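# Move pencil case from drawer to desk, close drawer

## Task

Lift the pencil case out of the drawer that stands open and set it down on the desk. Then push that drawer completely shut, with all of its other contents still in it. Every cabinet has to stay roughly where it started. The robot must not tip over or be left leaning, since that counts as failure. The final state must hold by itself, without the robot supporting anything.

## Robot and tools

ROBOT. A Hello Robot Stretch 4 with a single arm. It has an omni-wheeled base, a lift that rides up and down a mast, an arm that telescopes straight forward, a wrist with yaw, pitch and roll joints, and a two-finger gripper. It stands about 1.6 m tall, and the rim of its base lies within 0.23 m of the base origin.

FRAMES. Base frame: origin on the floor below the base centre, x ahead, y to the left, z up. hand_pose is given in the base frame. It is a point between the fingertips of the open gripper, and its axes line up with the base frame when all wrist joints are zero. The printed value may be somewhat off. The odometry frame is the base frame as it was when the scene began. base_odometry comes only from wheel rotation, so wheel slip shows up as travel. Its heading grows to the left and runs from -3.142 to 3.142.

execute_actions. Arguments: actions, a list holding one action or none (an empty list only reports state and images), and cameras, a list chosen from head_camera, head_left_camera, head_right_camera, wrist_camera, all. Leaving cameras out, null or all returns every camera; [] returns none. The pictures line gives the order of the images. An action holds base, joints or both, optionally with pace and contact_limits, or it holds end_of_arm by itself. All of its motions start at once and may end at different times. No action runs longer than 15 s.
- base: exactly one key. Each is an offset from where the base last reported itself. translate_m is metres straight ahead, positive forward, -2 to 2. strafe_m is metres sideways, positive left, -2 to 2. rotate_rad is radians of on-the-spot turn, positive counter-clockwise seen from above, -3.2 to 3.2.
- joints: absolute targets, keyed by name, each a single number. lift_m: 0 to 1.2 m of height (done within 0.004). arm_m: 0 to 0.55 m of extension (0.004). wrist_yaw_rad: -1.134 to 4.276 (0 points ahead, positive turns left, 3.14 is stowed, above 3.4 the arm may block it; 0.02). wrist_pitch_rad: -1.117 to 4.259 (0 is level, 1.57 points down; 0.05). wrist_roll_rad: -1.117 to 4.259 (0 keeps both fingers at one height, positive rolls clockwise as seen from behind; 0.02). gripper_m: -0.038 to 0.141 m, the gap between empty fingertips; negative values press the fingers together (0.004).
- pace: slow, default, fast or max. Base speed is 0.1, 0.3, 0.4 or 0.6 m/s and turning 1, 2, 3 or 4 rad/s. When the lift is above 0.2 m at the start of a base move, speed is capped further, falling to 0.3 m/s and 1 rad/s at 1.2 m. The wrist does not speed up with pace.
- contact_limits: only arm_m, 0 (gentlest) to 0.75 (firmest), 0.5 if left out. It sets how hard that arm motion may push before stopping.
- end_of_arm: enable_torque powers up wrist or gripper motors that shut themselves off; they then hold their current position.
A joint target outside its range is clipped, played and reported. Any other bad value or an unknown key rejects the whole call, and nothing moves. A joint or the base left out of an action can still be chasing its earlier target without any status saying so. Example: {base: {translate_m: 0.3}, joints: {gripper_m: 0.05}, pace: fast}.

wait: seconds, 0 to 10. Nothing new is commanded. It returns the same state and images as an empty action.
zoom_image: camera plus region [x0, y0, x1, y1] in pixels of that camera's latest full image, with (0,0) at the top left, at most 504 by 504.
finished_scene: scene, the current scene's number. It is final. The robot keeps holding its last command, and the result tells whether the goal was met. Replying without any tool call ends everything.

RESULTS. base_status and joint_status: done (for the base this means the wheels turned the commanded amount, even if they slipped); off_target (at rest away from the target, possibly still pushing); contact_stop_at_<key> (met resistance; that part goes slack, a slack lift may sink under load, a slack base may roll); limit_stop_at_<name>; time_out; torque_fault. After any stop the part drops its old target. If a call reports a stop, later calls in the same reply are skipped. on_its_own lists what was not commanded; there, held at names the target being held, not the actual position. limit_stop_at_tilt means a lean over 6 degrees; lift, arm and wheels go slack and ignore commands until the lean eases. limit_stop_at_own_body blocks motion into the robot's own body, and moving away is still allowed; this happens mostly with pitch below -0.2 combined with roll below -0.4 or above 4. To unfold the wrist at the start, send lift_m 0.4 together with wrist_yaw_rad 0.
lidar_m: 12 distances in metres for 30-degree sectors, the first straight ahead and then counter-clockwise (4th left, 7th behind, 10th right). A dash means nothing seen or closer than 0.25 m. It covers heights from about 0.15 m up to the robot's height and can miss glass, thin legs and much of the space behind.
wrist_depth_mm: a 7 by 7 grid read from the top left, depths of 100 to 2000 mm, with a dash for invalid cells. The robot's own body appears in it.
turned_by_wheels and turned_by_imu differing by more than about 0.1 rad suggests a collision or slip, and heading error of about their difference. base_tilt is in degrees, forward and right positive, with a fixed bias of up to about 1.5.
motor_effort: percent of maximum, positive toward higher joint values; the peak for the last action is in brackets and is noisy. For wheel_0, wheel_1 and wheel_2, positive turns the base right. Effort at rest outside its normal band suggests pushing or carrying a load.

GRIPPER. Command a gap smaller than the object. Squeezing draws the object toward the wrist by up to about a third of the shortfall, and opening pushes it back out. Neither the reading nor done proves a grasp; with a command of 0 or above, a firm grip shows as a clear change in gripper effort. If the fingertips get stuck on a surface, raise the lift.

CAMERAS. head_camera (420x560) sits atop the mast looking forward and down; turn the base to look elsewhere. head_left_camera and head_right_camera (fisheye, 420x672) sit just beside it, look more steeply down and show the base and arm. wrist_camera (616x392) sits behind the fingers looking along them, with the fingertips near the bottom of the picture.

CAUTIONS. The simulation keeps running while you compose a reply, and the robot holds its last command meanwhile. Loose objects may occasionally get nudged. Avoid dropping things, slams, hard hits and strong pushes. A wrist motor forced to its limit, by pressing the gripper into something or holding over about 2 kg level, shuts off (torque_fault). Turning or driving with over 1 kg held and arm_m above 0.2 can tip the robot, more so at fast or max; steady pushes or pulls with a high gripper or a high contact limit can too.

Each tool is called after ">>>" by a JSON object that holds its "op" and its "data", one argument or row to a line.

## Session

>>> {"op": "execute_actions", "data": {
  "actions": []
}}

Scene clock: 0.00 s.
base_odometry: x=+0.000 y=+0.000 heading=+0.000 (m, m, rad; odometry frame)
turned_by_wheels: +0.000 (rad since the last result)
turned_by_imu: +0.000 (rad since the last result)
base_tilt: forward=-0.5 right=+0.2 (deg)
lidar_m: 2.39 1.95 1.45 1.61 1.84 1.80 1.99 1.77 1.30 1.02 2.12 2.10
base_status: not commanded
joint_positions: lift_m=+0.137 arm_m=-0.001 wrist_yaw_rad=+3.034 wrist_pitch_rad=-0.001 wrist_roll_rad=+0.009 gripper_m=+0.057
joint_status: not commanded
motor_effort: lift_m=+21 arm_m=+0 wrist_yaw_rad=+2 wrist_pitch_rad=-7 wrist_roll_rad=-2 gripper_m=-3 wheel_0=+1 wheel_1=+0 wheel_2=+0 (%)
hand_pose: x=-0.1075 y=+0.1180 z=+0.3155 quat_wxyz=(+0.054, +0.001, +0.004, +0.999) (m; base frame)
wrist_depth_mm: 140 144 - - 1921 1661 1464 / - 142 - - 1863 1708 1499 / 106 142 - - 1921 1661 1499 / 121 142 - - 1863 1618 1499 / 1576 1921 - - 1921 1618 1430 / 1281 1281 196 1281 196 1255 1281 / 842 809 831 126 820 750 831
pictures: head_camera, head_left_camera, head_right_camera, wrist_camera
Images, in order (width x height): head_camera 420x560, head_left_camera 420x672, head_right_camera 420x672, wrist_camera 616x392.

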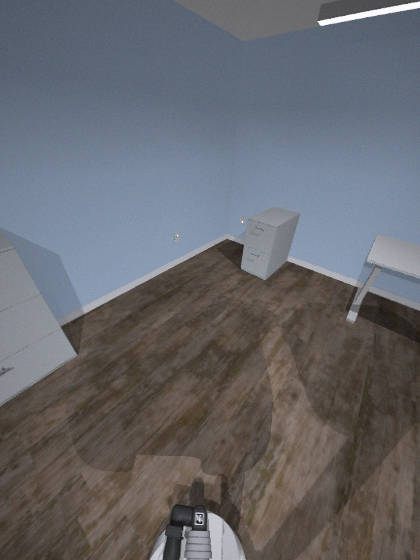

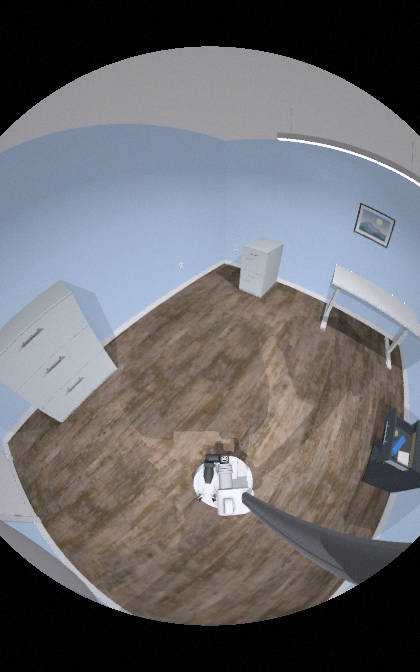

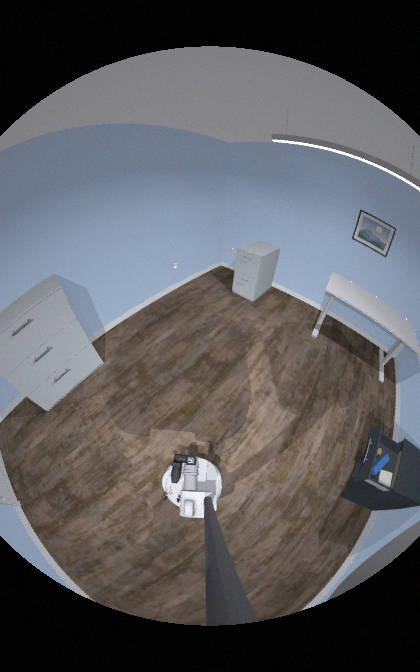

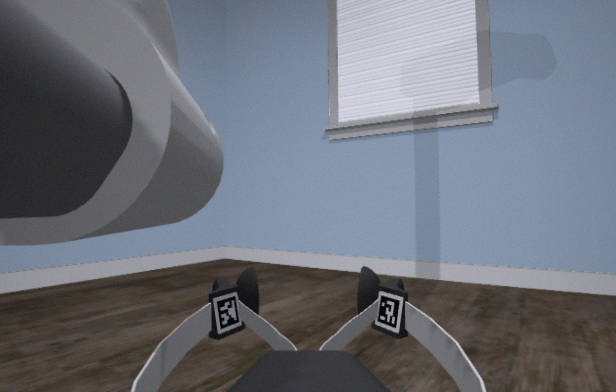

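>>> {"op": "execute_actions", "data": {
  "actions": [
    {"base":{"rotate_rad":-1.5},"joints":{"lift_m":0.9,"wrist_yaw_rad":0,"wrist_pitch_rad":1.57,"gripper_m":0.12},"pace":"fast"}
  ]
}}

Scene clock: 2.30 s.
base_odometry: x=+0.000 y=+0.000 heading=-1.500 (m, m, rad; odometry frame)
turned_by_wheels: -1.500 (rad since the last result)
turned_by_imu: -1.474 (rad since the last result)
base_tilt: forward=-0.6 right=+0.1 (deg)
lidar_m: 1.04 2.11 2.14 2.29 1.47 1.45 2.14 1.81 1.75 2.09 1.75 1.17
base_status: done
joint_positions: lift_m=+0.159 arm_m=-0.001 wrist_yaw_rad=+2.681 wrist_pitch_rad=+0.352 wrist_roll_rad=+0.009 gripper_m=+0.120
joint_status: lift_m limit_stop_at_own_body (moved +0.022 of +0.763); wrist_yaw_rad limit_stop_at_own_body (moved -0.353 of -3.034); wrist_pitch_rad limit_stop_at_own_body (moved +0.354 of +1.571); the others done
on_its_own: wrist_yaw_rad is held at +2.681, not at your +0.000, since a limit_stop_at_own_body; wrist_pitch_rad is held at +0.350, not at your +1.570, since a limit_stop_at_own_body; lift_m is slack since a limit_stop_at_own_body (your +0.900 is given up); arm_m is slack since a limit_stop_at_own_body
motor_effort: lift_m=+21(27) arm_m=+0(0) wrist_yaw_rad=+1(2) wrist_pitch_rad=-4(2) wrist_roll_rad=+1(1) gripper_m=-3(2) wheel_0=+1(7) wheel_1=+0(9) wheel_2=+0(8) (%)
hand_pose: x=-0.0338 y=+0.1987 z=+0.2377 quat_wxyz=(+0.226, -0.170, +0.044, +0.958) (m; base frame)
wrist_depth_mm: 1863 - 1499 1430 1308 1661 1537 / 1921 - 1576 1499 1366 1708 1576 / 1863 - 1661 1537 1464 1756 1661 / 1118 1138 1118 1098 1118 1118 1098 / 778 778 778 778 778 768 768 / 244 236 225 591 539 554 585 / 200 196 199 128 477 466 473
pictures: head_camera, head_left_camera, head_right_camera, wrist_camera
camera_calibration (this result's frames):
wrist_camera: T_world_to_cam=[[0.471712, 0.881752, -0.000652319, -0.161777], [0.280357, -0.150684, -0.947995, 0.325413], [-0.835995, 0.446998, -0.318285, 0.186112], [0, 0, 0, 1]] pos_world=[0.140669, 0.10849, 0.367621]
Images, in order (width x height): head_camera 420x560, head_left_camera 420x672, head_right_camera 420x672, wrist_camera 616x392.

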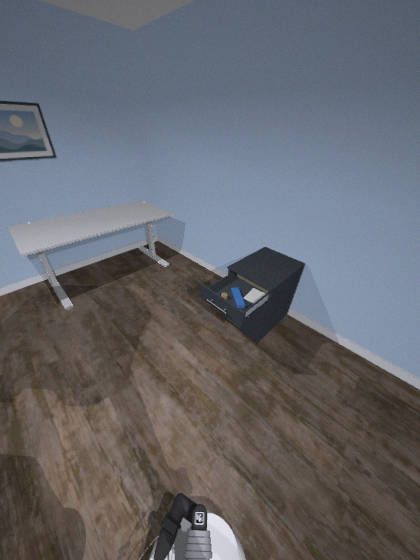

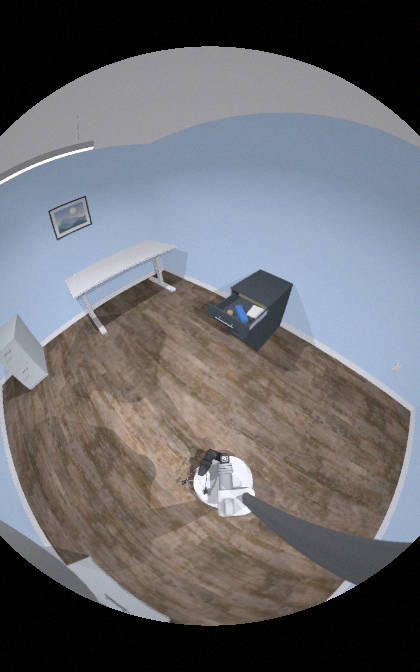

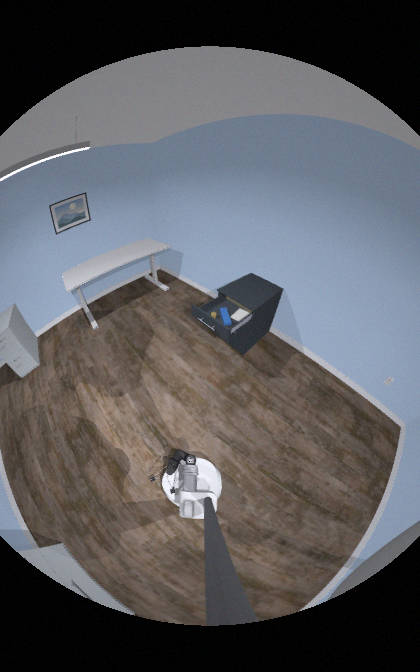

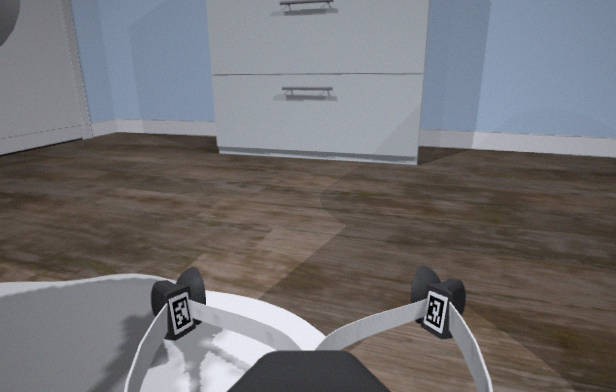

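>>> {"op": "execute_actions", "data": {
  "actions": [
    {"base":{"rotate_rad":-0.75},"joints":{"lift_m":0.5,"wrist_yaw_rad":0},"pace":"fast"}
  ],
  "cameras": []
}}

>>> {"op": "execute_actions", "data": {
  "actions": [
    {"base":{"strafe_m":0.66},"joints":{"lift_m":0.95,"wrist_pitch_rad":1.57},"pace":"fast"}
  ],
  "cameras": []
}}

>>> {"op": "execute_actions", "data": {
  "actions": [
    {"base":{"translate_m":0.5},"joints":{"arm_m":0.3},"pace":"fast"}
  ]
}}

Scene clock: 5.73 s.
base_odometry: x=+0.000 y=+0.000 heading=-2.250 (m, m, rad; odometry frame)
turned_by_wheels: -0.750 (rad since the last result)
turned_by_imu: -0.736 (rad since the last result)
base_tilt: forward=-0.5 right=+0.2 (deg)
lidar_m: 1.78 1.02 1.30 2.10 2.37 2.02 1.44 1.52 1.87 1.76 1.85 1.83
base_status: done
joint_positions: lift_m=+0.500 arm_m=-0.001 wrist_yaw_rad=+0.000 wrist_pitch_rad=+0.352 wrist_roll_rad=+0.009 gripper_m=+0.120
joint_status: all done
on_its_own: wrist_pitch_rad is held at +0.350, not at your +1.570, since a limit_stop_at_own_body; arm_m is slack since a limit_stop_at_own_body
motor_effort: lift_m=+25(27) arm_m=+0(0) wrist_yaw_rad=+0(3) wrist_pitch_rad=-8(5) wrist_roll_rad=+0(1) gripper_m=-1(2) wheel_0=+0(7) wheel_1=+1(3) wheel_2=+0(10) (%)
hand_pose: x=+0.4407 y=-0.0873 z=+0.5784 quat_wxyz=(+0.985, +0.004, +0.175, -0.001) (m; base frame)
wrist_depth_mm: 1397 1366 1397 1366 1366 1366 1397 / 1430 1430 1499 1430 1464 1464 1430 / 917 1160 1537 1537 1537 1499 1499 / 1025 1160 1618 1618 1618 1576 1576 / 1078 1138 1464 1464 1464 1464 1430 / 1118 1060 1025 1138 1025 1060 1118 / 917 904 904 128 904 904 917
pictures: none
No camera images: the call's "cameras" was empty. Leave "cameras" out to get every camera's image.

Scene clock: 8.60 s.
base_odometry: x=+0.514 y=-0.414 heading=-2.249 (m, m, rad; odometry frame)
turned_by_wheels: +0.000 (rad since the last result)
turned_by_imu: +0.002 (rad since the last result)
base_tilt: forward=-0.6 right=+0.1 (deg)
lidar_m: 0.86 0.94 1.49 1.46 1.74 2.01 1.86 1.54 2.54 2.41 2.51 1.86
base_status: done
joint_positions: lift_m=+0.950 arm_m=-0.001 wrist_yaw_rad=+0.000 wrist_pitch_rad=+1.570 wrist_roll_rad=+0.009 gripper_m=+0.120
joint_status: all done
on_its_own: arm_m is slack since a limit_stop_at_own_body
motor_effort: lift_m=+25(25) arm_m=+0(0) wrist_yaw_rad=+2(0) wrist_pitch_rad=+0(2) wrist_roll_rad=-1(1) gripper_m=-2(1) wheel_0=+2(8) wheel_1=+0(11) wheel_2=+1(0) (%)
hand_pose: x=+0.1702 y=-0.0874 z=+0.8394 quat_wxyz=(+0.707, +0.003, +0.707, -0.003) (m; base frame)
wrist_depth_mm: 1060 1060 1060 1078 1060 1060 1060 / 1060 1060 1060 1060 1060 1042 1078 / 1042 1042 1060 1060 1060 1042 1078 / 1060 1042 1042 1025 1042 1042 1042 / 1042 1042 831 842 1060 1042 1042 / 1042 1042 831 842 1042 1042 1042 / 1025 1042 1025 123 1025 1042 1025
pictures: none
No camera images: the call's "cameras" was empty. Leave "cameras" out to get every camera's image.

Scene clock: 11.40 s.
base_odometry: x=+0.200 y=-0.804 heading=-2.249 (m, m, rad; odometry frame)
turned_by_wheels: +0.000 (rad since the last result)
turned_by_imu: -0.001 (rad since the last result)
base_tilt: forward=-0.4 right=+0.1 (deg)
lidar_m: 0.34 0.39 1.49 1.44 1.52 2.22 2.05 2.03 2.56 2.44 1.82 0.41
base_status: done
joint_positions: lift_m=+0.950 arm_m=+0.299 wrist_yaw_rad=+0.000 wrist_pitch_rad=+1.570 wrist_roll_rad=+0.009 gripper_m=+0.120
joint_status: all done
motor_effort: lift_m=+25(24) arm_m=+7(8) wrist_yaw_rad=+1(3) wrist_pitch_rad=-1(1) wrist_roll_rad=+0(2) gripper_m=-2(3) wheel_0=+1(6) wheel_1=+0(5) wheel_2=+0(10) (%)
hand_pose: x=+0.4699 y=-0.0874 z=+0.8394 quat_wxyz=(+0.707, +0.003, +0.707, -0.003) (m; base frame)
wrist_depth_mm: 452 418 418 418 1042 1060 1060 / 1042 535 539 530 1060 1060 1042 / 1042 535 512 539 1025 1060 1042 / 1060 535 535 535 1042 1042 1060 / 768 535 535 535 1060 1025 1042 / 1042 492 430 917 1042 1042 1042 / 1060 1025 878 123 1025 1060 1042
pictures: head_camera, head_left_camera, head_right_camera, wrist_camera
camera_calibration (this result's frames):
wrist_camera: T_world_to_cam=[[-0.0108908, -0.999539, 0.0283315, -0.108707], [-0.999521, 0.010061, -0.0292695, 0.555788], [0.028971, -0.0286367, -0.99917, 1.05016], [0, 0, 0, 1]] pos_world=[0.523913, -0.0841757, 1.06864]
Images, in order (width x height): head_camera 420x560, head_left_camera 420x672, head_right_camera 420x672, wrist_camera 616x392.

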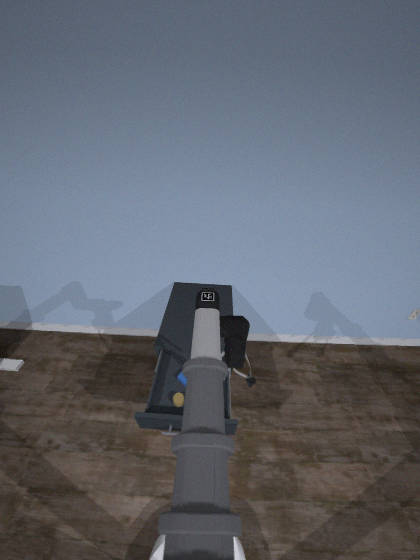

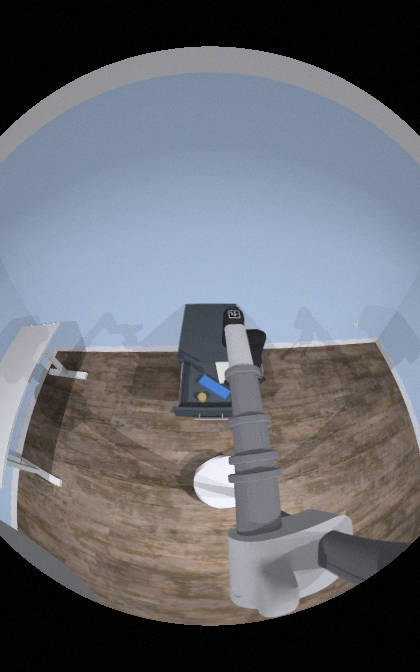

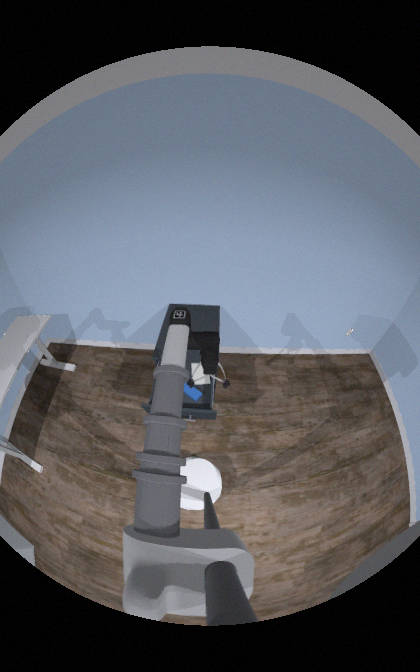

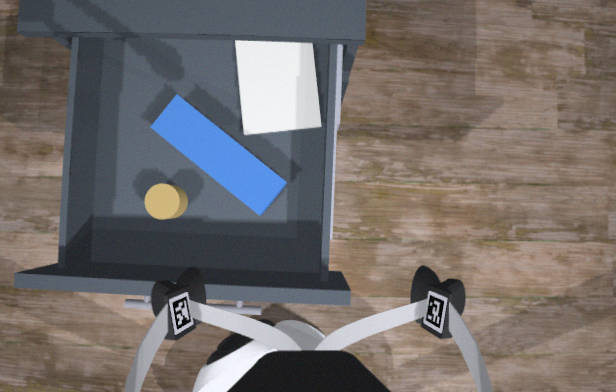

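>>> {"op": "execute_actions", "data": {
  "actions": [
    {"base":{"strafe_m":0.105},"joints":{"arm_m":0.415,"wrist_roll_rad":-0.9,"lift_m":0.78,"gripper_m":0.1}}
  ],
  "cameras": ["wrist_camera","head_right_camera"]
}}

Scene clock: 13.83 s.
base_odometry: x=+0.282 y=-0.870 heading=-2.249 (m, m, rad; odometry frame)
turned_by_wheels: +0.000 (rad since the last result)
turned_by_imu: +0.001 (rad since the last result)
base_tilt: forward=-0.5 right=+0.1 (deg)
lidar_m: 0.36 0.43 1.40 1.32 1.43 2.02 2.43 2.06 2.66 2.55 1.82 0.40
base_status: done
joint_positions: lift_m=+0.780 arm_m=+0.414 wrist_yaw_rad=+0.000 wrist_pitch_rad=+1.570 wrist_roll_rad=-0.900 gripper_m=+0.100
joint_status: all done
motor_effort: lift_m=+17(25) arm_m=+8(8) wrist_yaw_rad=+1(1) wrist_pitch_rad=+3(1) wrist_roll_rad=-2(7) gripper_m=-1(1) wheel_0=+1(8) wheel_1=+0(11) wheel_2=-1(1) (%)
hand_pose: x=+0.5848 y=-0.0874 z=+0.6701 quat_wxyz=(+0.637, -0.308, +0.636, +0.307) (m; base frame)
wrist_depth_mm: 904 891 343 373 251 250 250 / 891 351 375 373 373 250 248 / 343 373 373 370 370 248 246 / 324 370 370 340 370 259 247 / 282 370 368 338 359 359 245 / 278 320 204 336 202 336 319 / 661 264 366 126 338 866 854
pictures: head_right_camera, wrist_camera
camera_calibration (this result's frames):
wrist_camera: T_world_to_cam=[[0.781546, -0.623175, 0.028956, -0.533577], [-0.622524, -0.782069, -0.028842, 0.375667], [0.0406193, 0.00451553, -0.999164, 0.873713], [0, 0, 0, 1]] pos_world=[0.615387, -0.0426596, 0.899268]
Images, in order (width x height): head_right_camera 420x672, wrist_camera 616x392.

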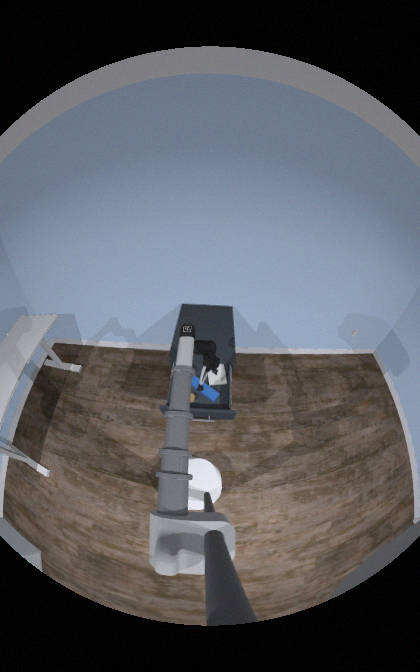

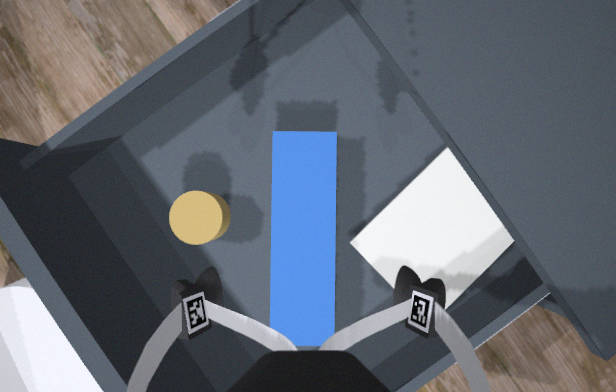

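>>> {"op": "execute_actions", "data": {
  "actions": [
    {"base":{"strafe_m":0.045},"joints":{"arm_m":0.447,"lift_m":0.69,"gripper_m":0.085}}
  ],
  "cameras": ["wrist_camera"]
}}

Scene clock: 15.70 s.
base_odometry: x=+0.317 y=-0.898 heading=-2.250 (m, m, rad; odometry frame)
turned_by_wheels: +0.000 (rad since the last result)
turned_by_imu: +0.001 (rad since the last result)
base_tilt: forward=-0.5 right=+0.1 (deg)
lidar_m: 0.37 1.37 1.34 1.26 1.35 1.99 2.43 2.07 2.72 2.60 1.85 0.38
base_status: done
joint_positions: lift_m=+0.690 arm_m=+0.446 wrist_yaw_rad=+0.000 wrist_pitch_rad=+1.570 wrist_roll_rad=-0.900 gripper_m=+0.085
joint_status: all done
motor_effort: lift_m=+17(18) arm_m=+8(10) wrist_yaw_rad=+2(1) wrist_pitch_rad=+1(2) wrist_roll_rad=-3(1) gripper_m=-1(4) wheel_0=+1(9) wheel_1=-1(5) wheel_2=-1(1) (%)
hand_pose: x=+0.6168 y=-0.0874 z=+0.5801 quat_wxyz=(+0.637, -0.308, +0.637, +0.307) (m; base frame)
wrist_depth_mm: 809 798 241 285 160 160 159 / 809 239 283 282 282 158 158 / 235 282 283 281 281 158 158 / 279 281 281 251 281 279 157 / 282 282 281 249 279 271 162 / 279 245 202 249 200 268 267 / 254 278 278 126 270 268 271
pictures: wrist_camera
camera_calibration (this result's frames):
wrist_camera: T_world_to_cam=[[0.781507, -0.623224, 0.0289562, -0.555966], [-0.622572, -0.78203, -0.0288421, 0.39303], [0.0406197, 0.00451298, -0.999164, 0.782466], [0, 0, 0, 1]] pos_world=[0.647397, -0.0426615, 0.809246]
Images, in order (width x height): wrist_camera 616x392.

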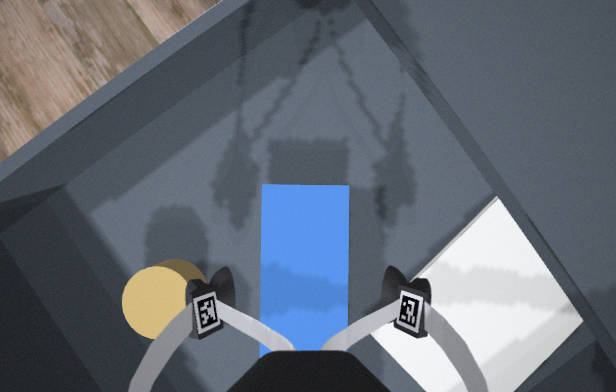

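>>> {"op": "execute_actions", "data": {
  "actions": [
    {"joints":{"lift_m":0.655,"gripper_m":0.075},"pace":"slow"}
  ],
  "cameras": ["wrist_camera"]
}}

>>> {"op": "execute_actions", "data": {
  "actions": [
    {"joints":{"gripper_m":0.01}}
  ],
  "cameras": ["wrist_camera"]
}}

>>> {"op": "execute_actions", "data": {
  "actions": [
    {"joints":{"lift_m":1.0}}
  ],
  "cameras": ["wrist_camera"]
}}

Scene clock: 17.63 s.
base_odometry: x=+0.317 y=-0.898 heading=-2.250 (m, m, rad; odometry frame)
turned_by_wheels: +0.000 (rad since the last result)
turned_by_imu: +0.001 (rad since the last result)
base_tilt: forward=-0.5 right=+0.2 (deg)
lidar_m: 0.36 1.35 1.33 1.26 1.38 2.01 2.43 2.09 2.71 2.58 1.81 0.39
base_status: not commanded
joint_positions: lift_m=+0.655 arm_m=+0.446 wrist_yaw_rad=+0.000 wrist_pitch_rad=+1.570 wrist_roll_rad=-0.900 gripper_m=+0.075
joint_status: all done
motor_effort: lift_m=+17(18) arm_m=+7(7) wrist_yaw_rad=+1(1) wrist_pitch_rad=+1(1) wrist_roll_rad=-2(0) gripper_m=-4(3) wheel_0=+1(1) wheel_1=-1(1) wheel_2=-1(1) (%)
hand_pose: x=+0.6168 y=-0.0874 z=+0.5451 quat_wxyz=(+0.637, -0.308, +0.637, +0.307) (m; base frame)
wrist_depth_mm: 778 195 231 249 249 124 - / 196 224 248 247 248 127 123 / 219 249 248 246 247 247 123 / 247 248 246 216 246 246 236 / 246 246 246 216 245 237 236 / 246 210 195 215 195 236 236 / 245 210 244 125 236 235 234
pictures: wrist_camera
camera_calibration (this result's frames):
wrist_camera: T_world_to_cam=[[0.781507, -0.623224, 0.0289562, -0.554955], [-0.622573, -0.78203, -0.0288421, 0.392022], [0.0406197, 0.00451297, -0.999164, 0.747529], [0, 0, 0, 1]] pos_world=[0.647399, -0.0426615, 0.774281]
Images, in order (width x height): wrist_camera 616x392.

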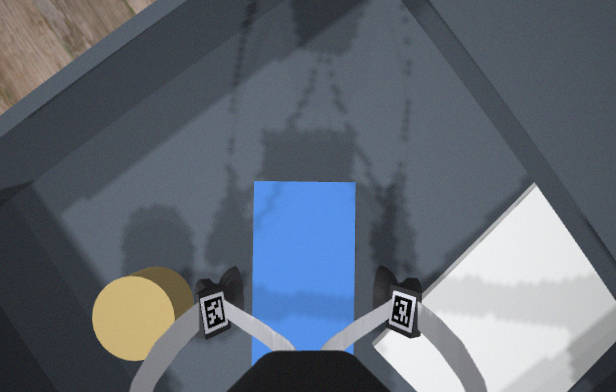

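Scene clock: 19.07 s.
base_odometry: x=+0.317 y=-0.898 heading=-2.250 (m, m, rad; odometry frame)
turned_by_wheels: +0.000 (rad since the last result)
turned_by_imu: +0.001 (rad since the last result)
base_tilt: forward=-0.5 right=+0.3 (deg)
lidar_m: 0.37 1.36 1.32 1.27 1.37 1.98 2.44 2.07 2.72 2.59 1.84 0.39
base_status: not commanded
joint_positions: lift_m=+0.655 arm_m=+0.446 wrist_yaw_rad=+0.000 wrist_pitch_rad=+1.570 wrist_roll_rad=-0.900 gripper_m=+0.010
joint_status: all done
motor_effort: lift_m=+17(16) arm_m=+8(7) wrist_yaw_rad=+2(1) wrist_pitch_rad=+0(1) wrist_roll_rad=-1(3) gripper_m=-21(20) wheel_0=+1(1) wheel_1=+0(1) wheel_2=-1(1) (%)
hand_pose: x=+0.6168 y=-0.0874 z=+0.5451 quat_wxyz=(+0.637, -0.308, +0.637, +0.307) (m; base frame)
wrist_depth_mm: 778 195 230 249 248 124 - / 196 224 248 247 248 128 123 / 219 248 247 246 247 246 123 / 248 247 247 202 245 245 236 / 246 246 245 201 244 236 236 / 244 210 197 200 187 236 235 / 244 244 243 156 234 234 235
pictures: wrist_camera
camera_calibration (this result's frames):
wrist_camera: T_world_to_cam=[[0.781507, -0.623224, 0.0289562, -0.554955], [-0.622573, -0.78203, -0.0288421, 0.392022], [0.0406197, 0.00451297, -0.999164, 0.747529], [0, 0, 0, 1]] pos_world=[0.647399, -0.0426615, 0.774281]
Images, in order (width x height): wrist_camera 616x392.

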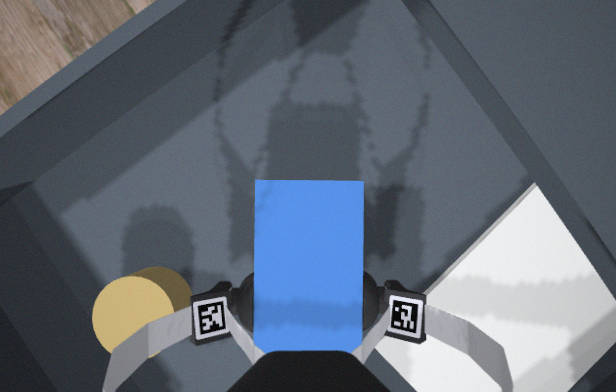

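Scene clock: 21.50 s.
base_odometry: x=+0.317 y=-0.898 heading=-2.250 (m, m, rad; odometry frame)
turned_by_wheels: +0.000 (rad since the last result)
turned_by_imu: +0.001 (rad since the last result)
base_tilt: forward=-0.5 right=+0.2 (deg)
lidar_m: 0.37 0.44 1.32 1.28 1.37 2.01 2.42 2.06 2.73 2.60 1.82 0.38
base_status: not commanded
joint_positions: lift_m=+1.000 arm_m=+0.446 wrist_yaw_rad=+0.000 wrist_pitch_rad=+1.570 wrist_roll_rad=-0.900 gripper_m=+0.010
joint_status: all done
motor_effort: lift_m=+25(27) arm_m=+8(8) wrist_yaw_rad=+2(2) wrist_pitch_rad=+1(0) wrist_roll_rad=-1(1) gripper_m=-22(20) wheel_0=+1(1) wheel_1=-1(1) wheel_2=-1(1) (%)
hand_pose: x=+0.6168 y=-0.0874 z=+0.8894 quat_wxyz=(+0.637, -0.308, +0.637, +0.307) (m; base frame)
wrist_depth_mm: 1118 1118 1118 1118 466 469 469 / 1118 1098 1098 466 466 466 462 / 1138 1118 1098 585 466 466 462 / 1078 1098 585 202 462 462 462 / 1098 585 591 202 574 462 462 / 878 891 198 201 186 462 1078 / 891 891 535 155 1078 1078 1078
pictures: wrist_camera
camera_calibration (this result's frames):
wrist_camera: T_world_to_cam=[[0.781507, -0.623224, 0.0289562, -0.564926], [-0.622572, -0.78203, -0.0288421, 0.401954], [0.0406197, 0.00451298, -0.999164, 1.0915], [0, 0, 0, 1]] pos_world=[0.647403, -0.0426615, 1.11854]
Images, in order (width x height): wrist_camera 616x392.

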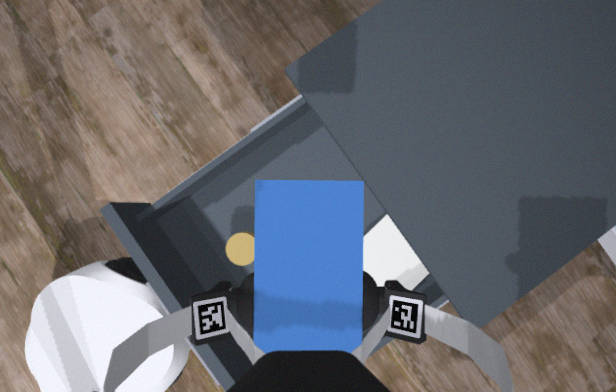

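>>> {"op": "execute_actions", "data": {
  "actions": [
    {"base":{"rotate_rad":1.6}}
  ],
  "cameras": []
}}

>>> {"op": "execute_actions", "data": {
  "actions": [
    {"base":{"translate_m":0.85}}
  ],
  "cameras": ["wrist_camera","head_right_camera"]
}}

Scene clock: 24.73 s.
base_odometry: x=+0.317 y=-0.898 heading=-0.650 (m, m, rad; odometry frame)
turned_by_wheels: +1.600 (rad since the last result)
turned_by_imu: +1.574 (rad since the last result)
base_tilt: forward=-0.5 right=+0.1 (deg)
lidar_m: 1.29 1.37 1.99 2.25 2.09 2.73 2.63 1.78 0.38 0.36 0.43 1.36
base_status: done
joint_positions: lift_m=+1.000 arm_m=+0.446 wrist_yaw_rad=+0.000 wrist_pitch_rad=+1.570 wrist_roll_rad=-0.900 gripper_m=+0.010
joint_status: not commanded
motor_effort: lift_m=+25(25) arm_m=+7(8) wrist_yaw_rad=+1(1) wrist_pitch_rad=+0(0) wrist_roll_rad=-2(1) gripper_m=-20(23) wheel_0=+0(5) wheel_1=-2(6) wheel_2=+1(6) (%)
hand_pose: x=+0.6170 y=-0.0874 z=+0.8894 quat_wxyz=(+0.637, -0.308, +0.636, +0.307) (m; base frame)
wrist_depth_mm: 1118 1118 1118 1098 1118 1118 1118 / 1118 1098 1118 1098 1098 1098 1098 / 1118 1118 1118 1078 1098 1078 1098 / 1118 1098 1098 202 1098 1098 1098 / 1098 1098 1078 201 1078 1078 1098 / 878 878 197 200 186 1078 1078 / 878 878 1078 155 1078 1078 1060
pictures: none
No camera images: the call's "cameras" was empty. Leave "cameras" out to get every camera's image.

Scene clock: 29.07 s.
base_odometry: x=+0.994 y=-1.412 heading=-0.649 (m, m, rad; odometry frame)
turned_by_wheels: +0.000 (rad since the last result)
turned_by_imu: -0.001 (rad since the last result)
base_tilt: forward=-0.5 right=+0.2 (deg)
lidar_m: 0.43 0.47 1.39 2.39 2.45 2.83 3.54 0.82 1.04 1.27 0.62 0.46
base_status: done
joint_positions: lift_m=+1.000 arm_m=+0.446 wrist_yaw_rad=+0.000 wrist_pitch_rad=+1.570 wrist_roll_rad=-0.900 gripper_m=+0.010
joint_status: not commanded
motor_effort: lift_m=+25(26) arm_m=+6(7) wrist_yaw_rad=+1(1) wrist_pitch_rad=+0(1) wrist_roll_rad=+0(2) gripper_m=-17(18) wheel_0=-1(4) wheel_1=+1(1) wheel_2=+1(8) (%)
hand_pose: x=+0.6170 y=-0.0874 z=+0.8894 quat_wxyz=(+0.637, -0.308, +0.636, +0.307) (m; base frame)
wrist_depth_mm: 397 394 397 394 394 394 392 / 394 394 397 394 394 392 392 / 1098 394 392 389 392 389 387 / 1078 392 392 202 387 389 389 / 1098 389 389 201 387 389 387 / 878 878 198 200 187 387 384 / 866 878 384 156 387 384 384
pictures: head_right_camera, wrist_camera
camera_calibration (this result's frames):
wrist_camera: T_world_to_cam=[[0.781577, -0.623136, 0.0289614, -0.565109], [-0.622485, -0.7821, -0.0288462, 0.402011], [0.0406258, 0.00451754, -0.999164, 1.09152], [0, 0, 0, 1]] pos_world=[0.647578, -0.0426581, 1.11857]
Images, in order (width x height): head_right_camera 420x672, wrist_camera 616x392.

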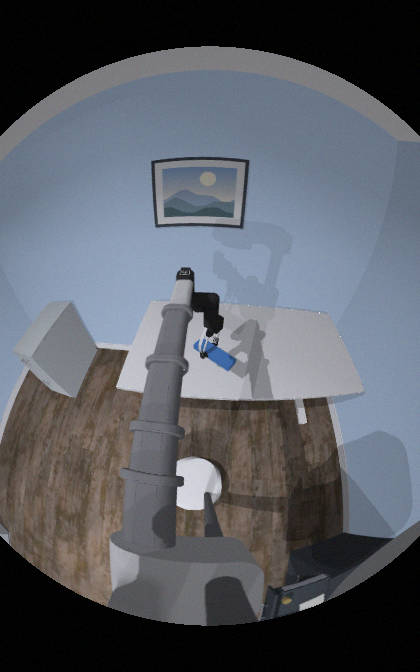

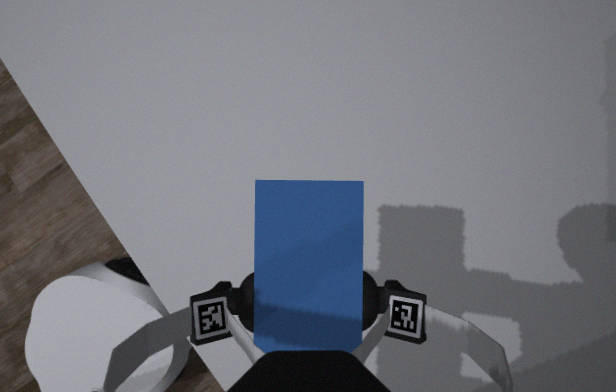

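>>> {"op": "execute_actions", "data": {
  "actions": [
    {"joints":{"lift_m":0.856}}
  ],
  "cameras": []
}}

>>> {"op": "execute_actions", "data": {
  "actions": [
    {"joints":{"gripper_m":0.09}}
  ],
  "cameras": []
}}

>>> {"op": "execute_actions", "data": {
  "actions": [
    {"base":{"strafe_m":0.2},"joints":{"lift_m":0.95},"pace":"slow"}
  ],
  "cameras": []
}}

>>> {"op": "execute_actions", "data": {
  "actions": [
    {"base":{"translate_m":-0.85},"joints":{"arm_m":0,"wrist_roll_rad":0,"gripper_m":0},"pace":"fast"}
  ],
  "cameras": ["head_camera"]
}}

>>> {"op": "execute_actions", "data": {
  "actions": [
    {"base":{"rotate_rad":-1.63},"joints":{"lift_m":0.37,"wrist_pitch_rad":0},"pace":"fast"}
  ]
}}

Scene clock: 31.83 s.
base_odometry: x=+0.994 y=-1.412 heading=-0.649 (m, m, rad; odometry frame)
turned_by_wheels: +0.000 (rad since the last result)
turned_by_imu: +0.001 (rad since the last result)
base_tilt: forward=-0.5 right=+0.2 (deg)
lidar_m: 0.42 0.47 1.40 2.39 2.45 2.80 3.54 0.84 1.05 1.31 0.59 0.46
base_status: not commanded
joint_positions: lift_m=+0.856 arm_m=+0.446 wrist_yaw_rad=+0.000 wrist_pitch_rad=+1.570 wrist_roll_rad=-0.900 gripper_m=+0.010
joint_status: all done
motor_effort: lift_m=+17(24) arm_m=+6(6) wrist_yaw_rad=+2(1) wrist_pitch_rad=+1(0) wrist_roll_rad=-2(1) gripper_m=-22(17) wheel_0=-1(1) wheel_1=+1(0) wheel_2=+1(1) (%)
hand_pose: x=+0.6170 y=-0.0874 z=+0.7461 quat_wxyz=(+0.637, -0.308, +0.636, +0.307) (m; base frame)
wrist_depth_mm: 252 252 252 252 250 250 251 / 252 251 251 251 249 249 250 / 251 250 250 249 248 247 248 / 251 249 248 202 247 247 247 / 248 248 247 202 247 247 246 / 247 248 198 200 187 246 245 / 750 246 246 155 244 244 244
pictures: none
No camera images: the call's "cameras" was empty. Leave "cameras" out to get every camera's image.

Scene clock: 33.43 s.
base_odometry: x=+0.994 y=-1.412 heading=-0.649 (m, m, rad; odometry frame)
turned_by_wheels: +0.000 (rad since the last result)
turned_by_imu: +0.001 (rad since the last result)
base_tilt: forward=-0.5 right=+0.2 (deg)
lidar_m: 0.44 0.47 1.37 2.41 2.45 2.80 3.55 0.81 1.05 1.29 0.60 0.47
base_status: not commanded
joint_positions: lift_m=+0.856 arm_m=+0.446 wrist_yaw_rad=+0.000 wrist_pitch_rad=+1.570 wrist_roll_rad=-0.900 gripper_m=+0.090
joint_status: all done
motor_effort: lift_m=+17(17) arm_m=+7(7) wrist_yaw_rad=+1(1) wrist_pitch_rad=+0(2) wrist_roll_rad=-1(3) gripper_m=-5(22) wheel_0=-1(1) wheel_1=+1(0) wheel_2=+1(1) (%)
hand_pose: x=+0.6170 y=-0.0874 z=+0.7461 quat_wxyz=(+0.637, -0.308, +0.636, +0.307) (m; base frame)
wrist_depth_mm: 253 252 252 252 250 251 251 / 251 251 250 250 251 249 248 / 251 250 250 248 249 249 248 / 250 250 249 219 248 247 247 / 249 249 247 216 247 247 246 / 248 246 202 216 199 246 244 / 741 246 246 126 246 243 243
pictures: none
No camera images: the call's "cameras" was empty. Leave "cameras" out to get every camera's image.

Scene clock: 36.57 s.
base_odometry: x=+1.115 y=-1.253 heading=-0.649 (m, m, rad; odometry frame)
turned_by_wheels: +0.000 (rad since the last result)
turned_by_imu: +0.001 (rad since the last result)
base_tilt: forward=-0.4 right=+0.2 (deg)
lidar_m: 0.45 0.48 1.20 2.19 2.29 2.54 3.54 0.97 1.06 1.50 0.63 0.45
base_status: done
joint_positions: lift_m=+0.950 arm_m=+0.446 wrist_yaw_rad=+0.000 wrist_pitch_rad=+1.570 wrist_roll_rad=-0.900 gripper_m=+0.090
joint_status: all done
motor_effort: lift_m=+25(28) arm_m=+7(6) wrist_yaw_rad=+1(1) wrist_pitch_rad=+0(0) wrist_roll_rad=+0(1) gripper_m=+1(3) wheel_0=+0(6) wheel_1=+0(5) wheel_2=+0(1) (%)
hand_pose: x=+0.6170 y=-0.0874 z=+0.8394 quat_wxyz=(+0.637, -0.308, +0.636, +0.307) (m; base frame)
wrist_depth_mm: 1060 347 345 345 345 342 342 / 707 347 345 345 343 343 342 / 343 342 342 343 342 343 340 / 1042 342 342 342 338 338 338 / 1042 340 338 338 340 340 338 / 831 820 202 338 199 336 338 / 820 831 340 126 338 336 334
pictures: none
No camera images: the call's "cameras" was empty. Leave "cameras" out to get every camera's image.

Scene clock: 40.30 s.
base_odometry: x=+0.438 y=-0.739 heading=-0.649 (m, m, rad; odometry frame)
turned_by_wheels: +0.000 (rad since the last result)
turned_by_imu: +0.004 (rad since the last result)
base_tilt: forward=-0.5 right=+0.1 (deg)
lidar_m: 1.28 1.75 2.04 2.24 1.89 2.71 2.63 2.06 0.59 0.57 1.54 1.31
base_status: done
joint_positions: lift_m=+0.950 arm_m=+0.001 wrist_yaw_rad=+0.000 wrist_pitch_rad=+1.570 wrist_roll_rad=+0.000 gripper_m=+0.000
joint_status: all done
motor_effort: lift_m=+25(25) arm_m=-7(8) wrist_yaw_rad=+2(1) wrist_pitch_rad=+0(1) wrist_roll_rad=+0(3) gripper_m=-4(2) wheel_0=-1(6) wheel_1=+1(3) wheel_2=+1(9) (%)
hand_pose: x=+0.1723 y=-0.0874 z=+0.8394 quat_wxyz=(+0.707, +0.000, +0.707, +0.000) (m; base frame)
wrist_depth_mm: 1060 1060 1060 1042 1042 1060 1060 / 1060 1042 1078 1060 1042 1060 1042 / 1060 1060 1060 1042 1060 1042 1025 / 1060 1060 1060 1042 1042 1042 1042 / 1042 1025 831 831 1042 1025 1042 / 1042 1042 831 193 1042 1042 1025 / 1042 1025 831 129 1025 1042 1042
pictures: head_camera
Images, in order (width x height): head_camera 420x560.

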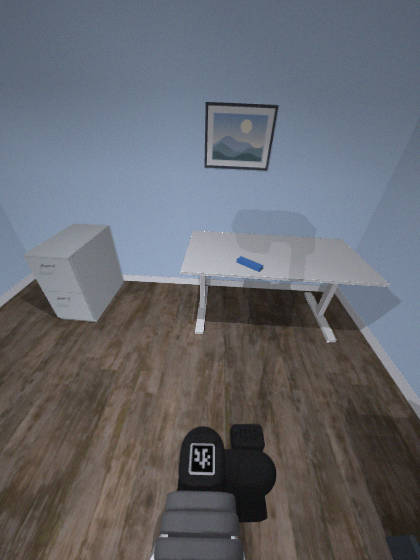

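Scene clock: 42.83 s.
base_odometry: x=+0.438 y=-0.739 heading=-2.279 (m, m, rad; odometry frame)
turned_by_wheels: -1.630 (rad since the last result)
turned_by_imu: -1.602 (rad since the last result)
base_tilt: forward=-0.5 right=+0.1 (deg)
lidar_m: 0.55 1.54 1.35 1.29 1.79 1.94 2.22 1.88 2.74 2.58 2.19 0.61
base_status: done
joint_positions: lift_m=+0.370 arm_m=+0.001 wrist_yaw_rad=+0.000 wrist_pitch_rad=+0.003 wrist_roll_rad=+0.000 gripper_m=+0.000
joint_status: all done
motor_effort: lift_m=+17(25) arm_m=-7(7) wrist_yaw_rad=+2(1) wrist_pitch_rad=-8(14) wrist_roll_rad=-1(0) gripper_m=-7(5) wheel_0=+1(4) wheel_1=-1(4) wheel_2=+0(6) (%)
hand_pose: x=+0.4607 y=-0.0874 z=+0.5477 quat_wxyz=(+1.000, +0.000, +0.002, +0.000) (m; base frame)
wrist_depth_mm: 1255 1255 1255 1255 1281 1255 1281 / 1255 1255 1281 1255 1281 1255 1255 / 1229 1255 1229 1281 1255 1255 1281 / 1255 382 379 377 375 1255 1255 / 1229 377 377 377 375 370 1255 / 1255 1255 377 193 373 1255 1255 / 1205 1205 676 129 676 1229 1229
pictures: head_camera, head_left_camera, head_right_camera, wrist_camera
camera_calibration (this result's frames):
wrist_camera: T_world_to_cam=[[-0.0282788, -0.999598, -0.0018993, -0.0759599], [0.0253332, 0.00118277, -0.999678, 0.596595], [0.999279, -0.0283179, 0.0252895, -0.249137], [0, 0, 0, 1]] pos_world=[0.231696, -0.08369, 0.602559]
Images, in order (width x height): head_camera 420x560, head_left_camera 420x672, head_right_camera 420x672, wrist_camera 616x392.

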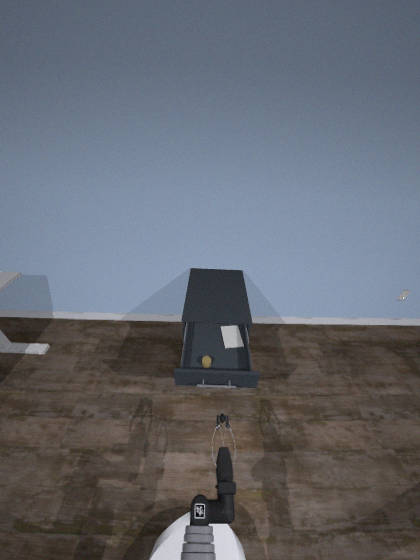

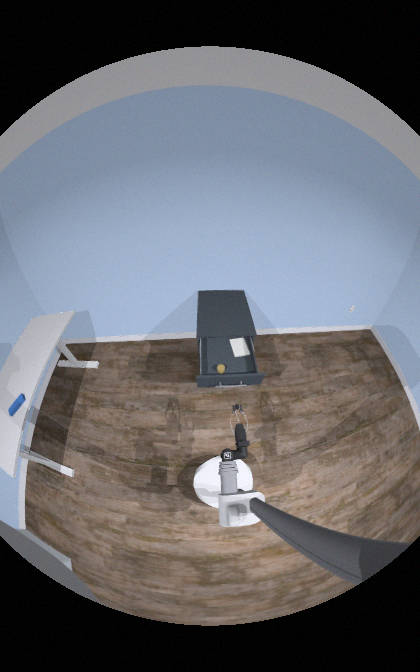

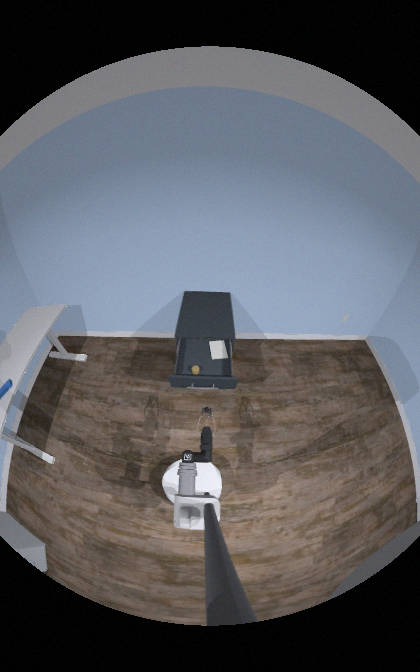

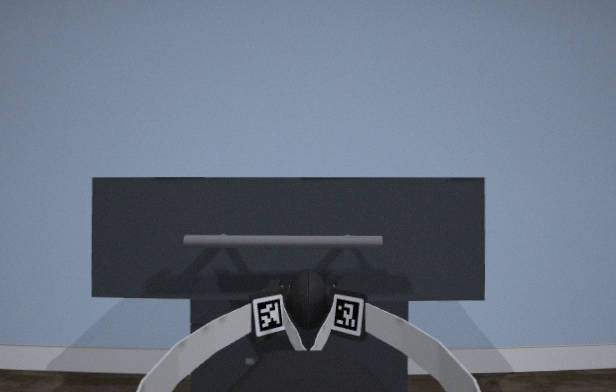

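>>> {"op": "execute_actions", "data": {
  "actions": [
    {"joints":{"lift_m":0.35,"arm_m":0.45},"pace":"slow","contact_limits":{"arm_m":0.3}}
  ]
}}

>>> {"op": "execute_actions", "data": {
  "actions": [
    {"joints":{"arm_m":0.3}}
  ]
}}

Scene clock: 49.03 s.
base_odometry: x=+0.438 y=-0.739 heading=-2.279 (m, m, rad; odometry frame)
turned_by_wheels: +0.000 (rad since the last result)
turned_by_imu: +0.003 (rad since the last result)
base_tilt: forward=-0.5 right=+0.2 (deg)
lidar_m: 0.87 1.53 1.35 1.30 1.79 1.95 2.22 1.87 2.73 2.58 2.17 0.96
base_status: not commanded
joint_positions: lift_m=+0.350 arm_m=+0.449 wrist_yaw_rad=+0.000 wrist_pitch_rad=+0.002 wrist_roll_rad=+0.000 gripper_m=+0.000
joint_status: all done
motor_effort: lift_m=+17(16) arm_m=+8(12) wrist_yaw_rad=+2(8) wrist_pitch_rad=-4(10) wrist_roll_rad=-1(0) gripper_m=-1(8) wheel_0=+2(2) wheel_1=+0(1) wheel_2=+1(1) (%)
contact_limits: arm_m 0.3
hand_pose: x=+0.9080 y=-0.0875 z=+0.5279 quat_wxyz=(+1.000, +0.000, +0.001, +0.000) (m; base frame)
wrist_depth_mm: 820 820 831 831 831 820 842 / 831 820 831 820 831 831 831 / 249 248 246 246 244 244 243 / 249 247 245 246 245 243 241 / 247 246 245 244 242 242 241 / 247 245 245 193 242 241 241 / 246 245 243 130 240 240 240
pictures: head_camera, head_left_camera, head_right_camera, wrist_camera
camera_calibration (this result's frames):
wrist_camera: T_world_to_cam=[[-0.0285732, -0.99959, -0.00192306, -0.0631526], [0.026171, 0.00117509, -0.999657, 0.564774], [0.999249, -0.0286137, 0.0261267, -0.696075], [0, 0, 0, 1]] pos_world=[0.678967, -0.0837076, 0.582645]
Images, in order (width x height): head_camera 420x560, head_left_camera 420x672, head_right_camera 420x672, wrist_camera 616x392.

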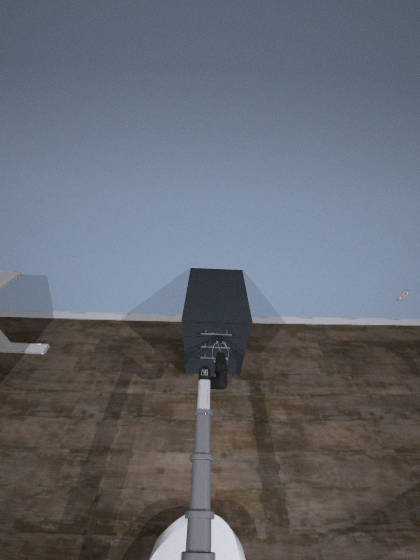

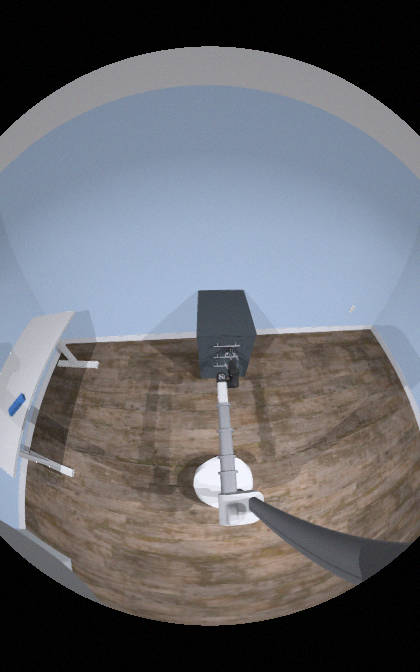

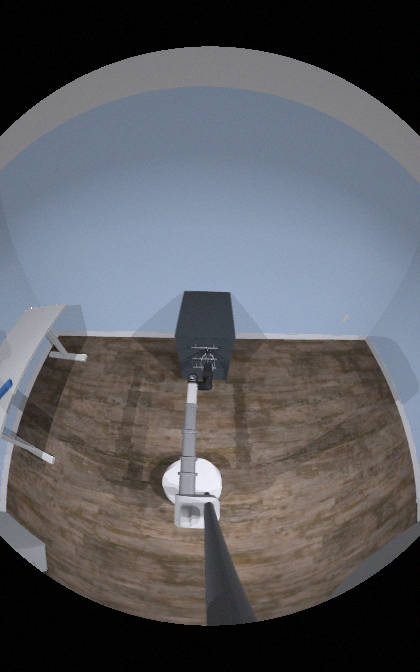

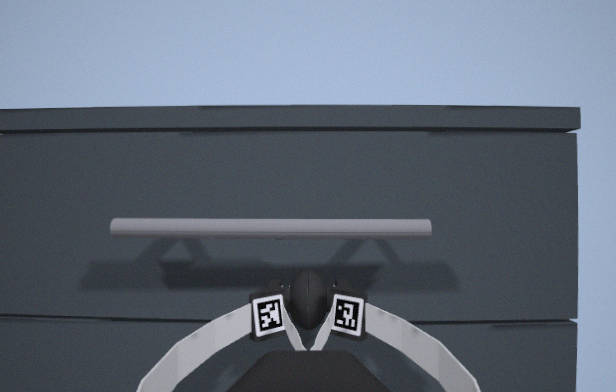

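Scene clock: 50.53 s.
base_odometry: x=+0.438 y=-0.739 heading=-2.279 (m, m, rad; odometry frame)
turned_by_wheels: +0.000 (rad since the last result)
turned_by_imu: +0.001 (rad since the last result)
base_tilt: forward=-0.5 right=+0.1 (deg)
lidar_m: 0.87 1.54 1.35 1.28 1.80 1.94 2.23 1.87 2.75 2.59 2.16 0.93
base_status: not commanded
joint_positions: lift_m=+0.350 arm_m=+0.301 wrist_yaw_rad=+0.000 wrist_pitch_rad=+0.002 wrist_roll_rad=+0.000 gripper_m=+0.000
joint_status: all done
motor_effort: lift_m=+17(17) arm_m=-8(9) wrist_yaw_rad=+1(2) wrist_pitch_rad=-8(3) wrist_roll_rad=-1(0) gripper_m=-6(2) wheel_0=+1(2) wheel_1=+0(0) wheel_2=+1(1) (%)
hand_pose: x=+0.7607 y=-0.0874 z=+0.5279 quat_wxyz=(+1.000, +0.000, +0.001, +0.000) (m; base frame)
wrist_depth_mm: 960 960 976 976 976 976 976 / 976 960 960 991 960 976 960 / 976 960 960 960 976 976 976 / 946 394 392 389 389 976 976 / 960 394 389 389 389 960 960 / 960 392 392 193 389 960 960 / 946 392 355 129 384 960 960
pictures: head_camera, head_left_camera, head_right_camera, wrist_camera
camera_calibration (this result's frames):
wrist_camera: T_world_to_cam=[[-0.0284224, -0.999594, -0.0019201, -0.067434], [0.0260694, 0.00117897, -0.999659, 0.568678], [0.999256, -0.0284627, 0.0260253, -0.548843], [0, 0, 0, 1]] pos_world=[0.531693, -0.0836987, 0.582639]
Images, in order (width x height): head_camera 420x560, head_left_camera 420x672, head_right_camera 420x672, wrist_camera 616x392.

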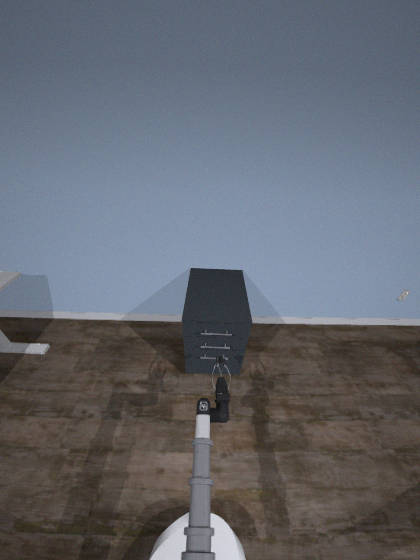

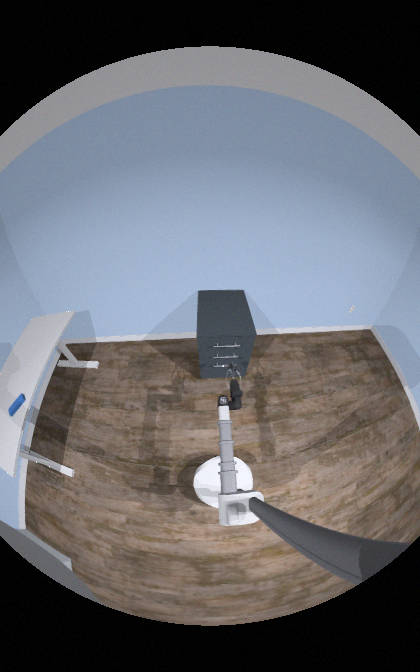

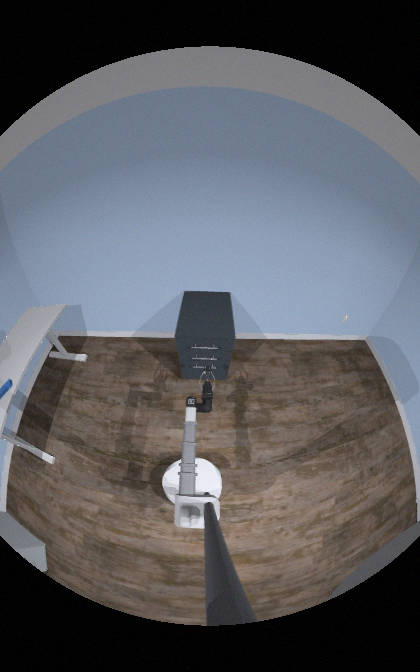

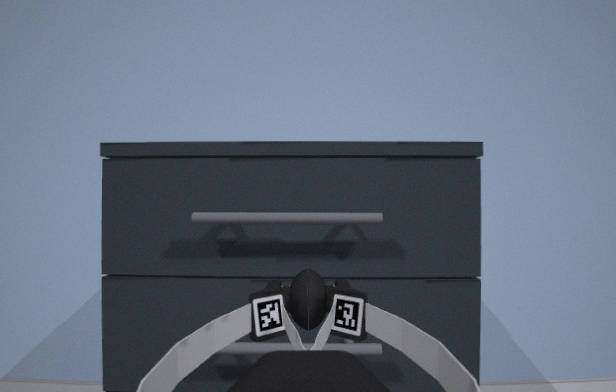

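>>> {"op": "finished_scene", "data": {
  "scene": 1
}}

The scene is finished: the task was done.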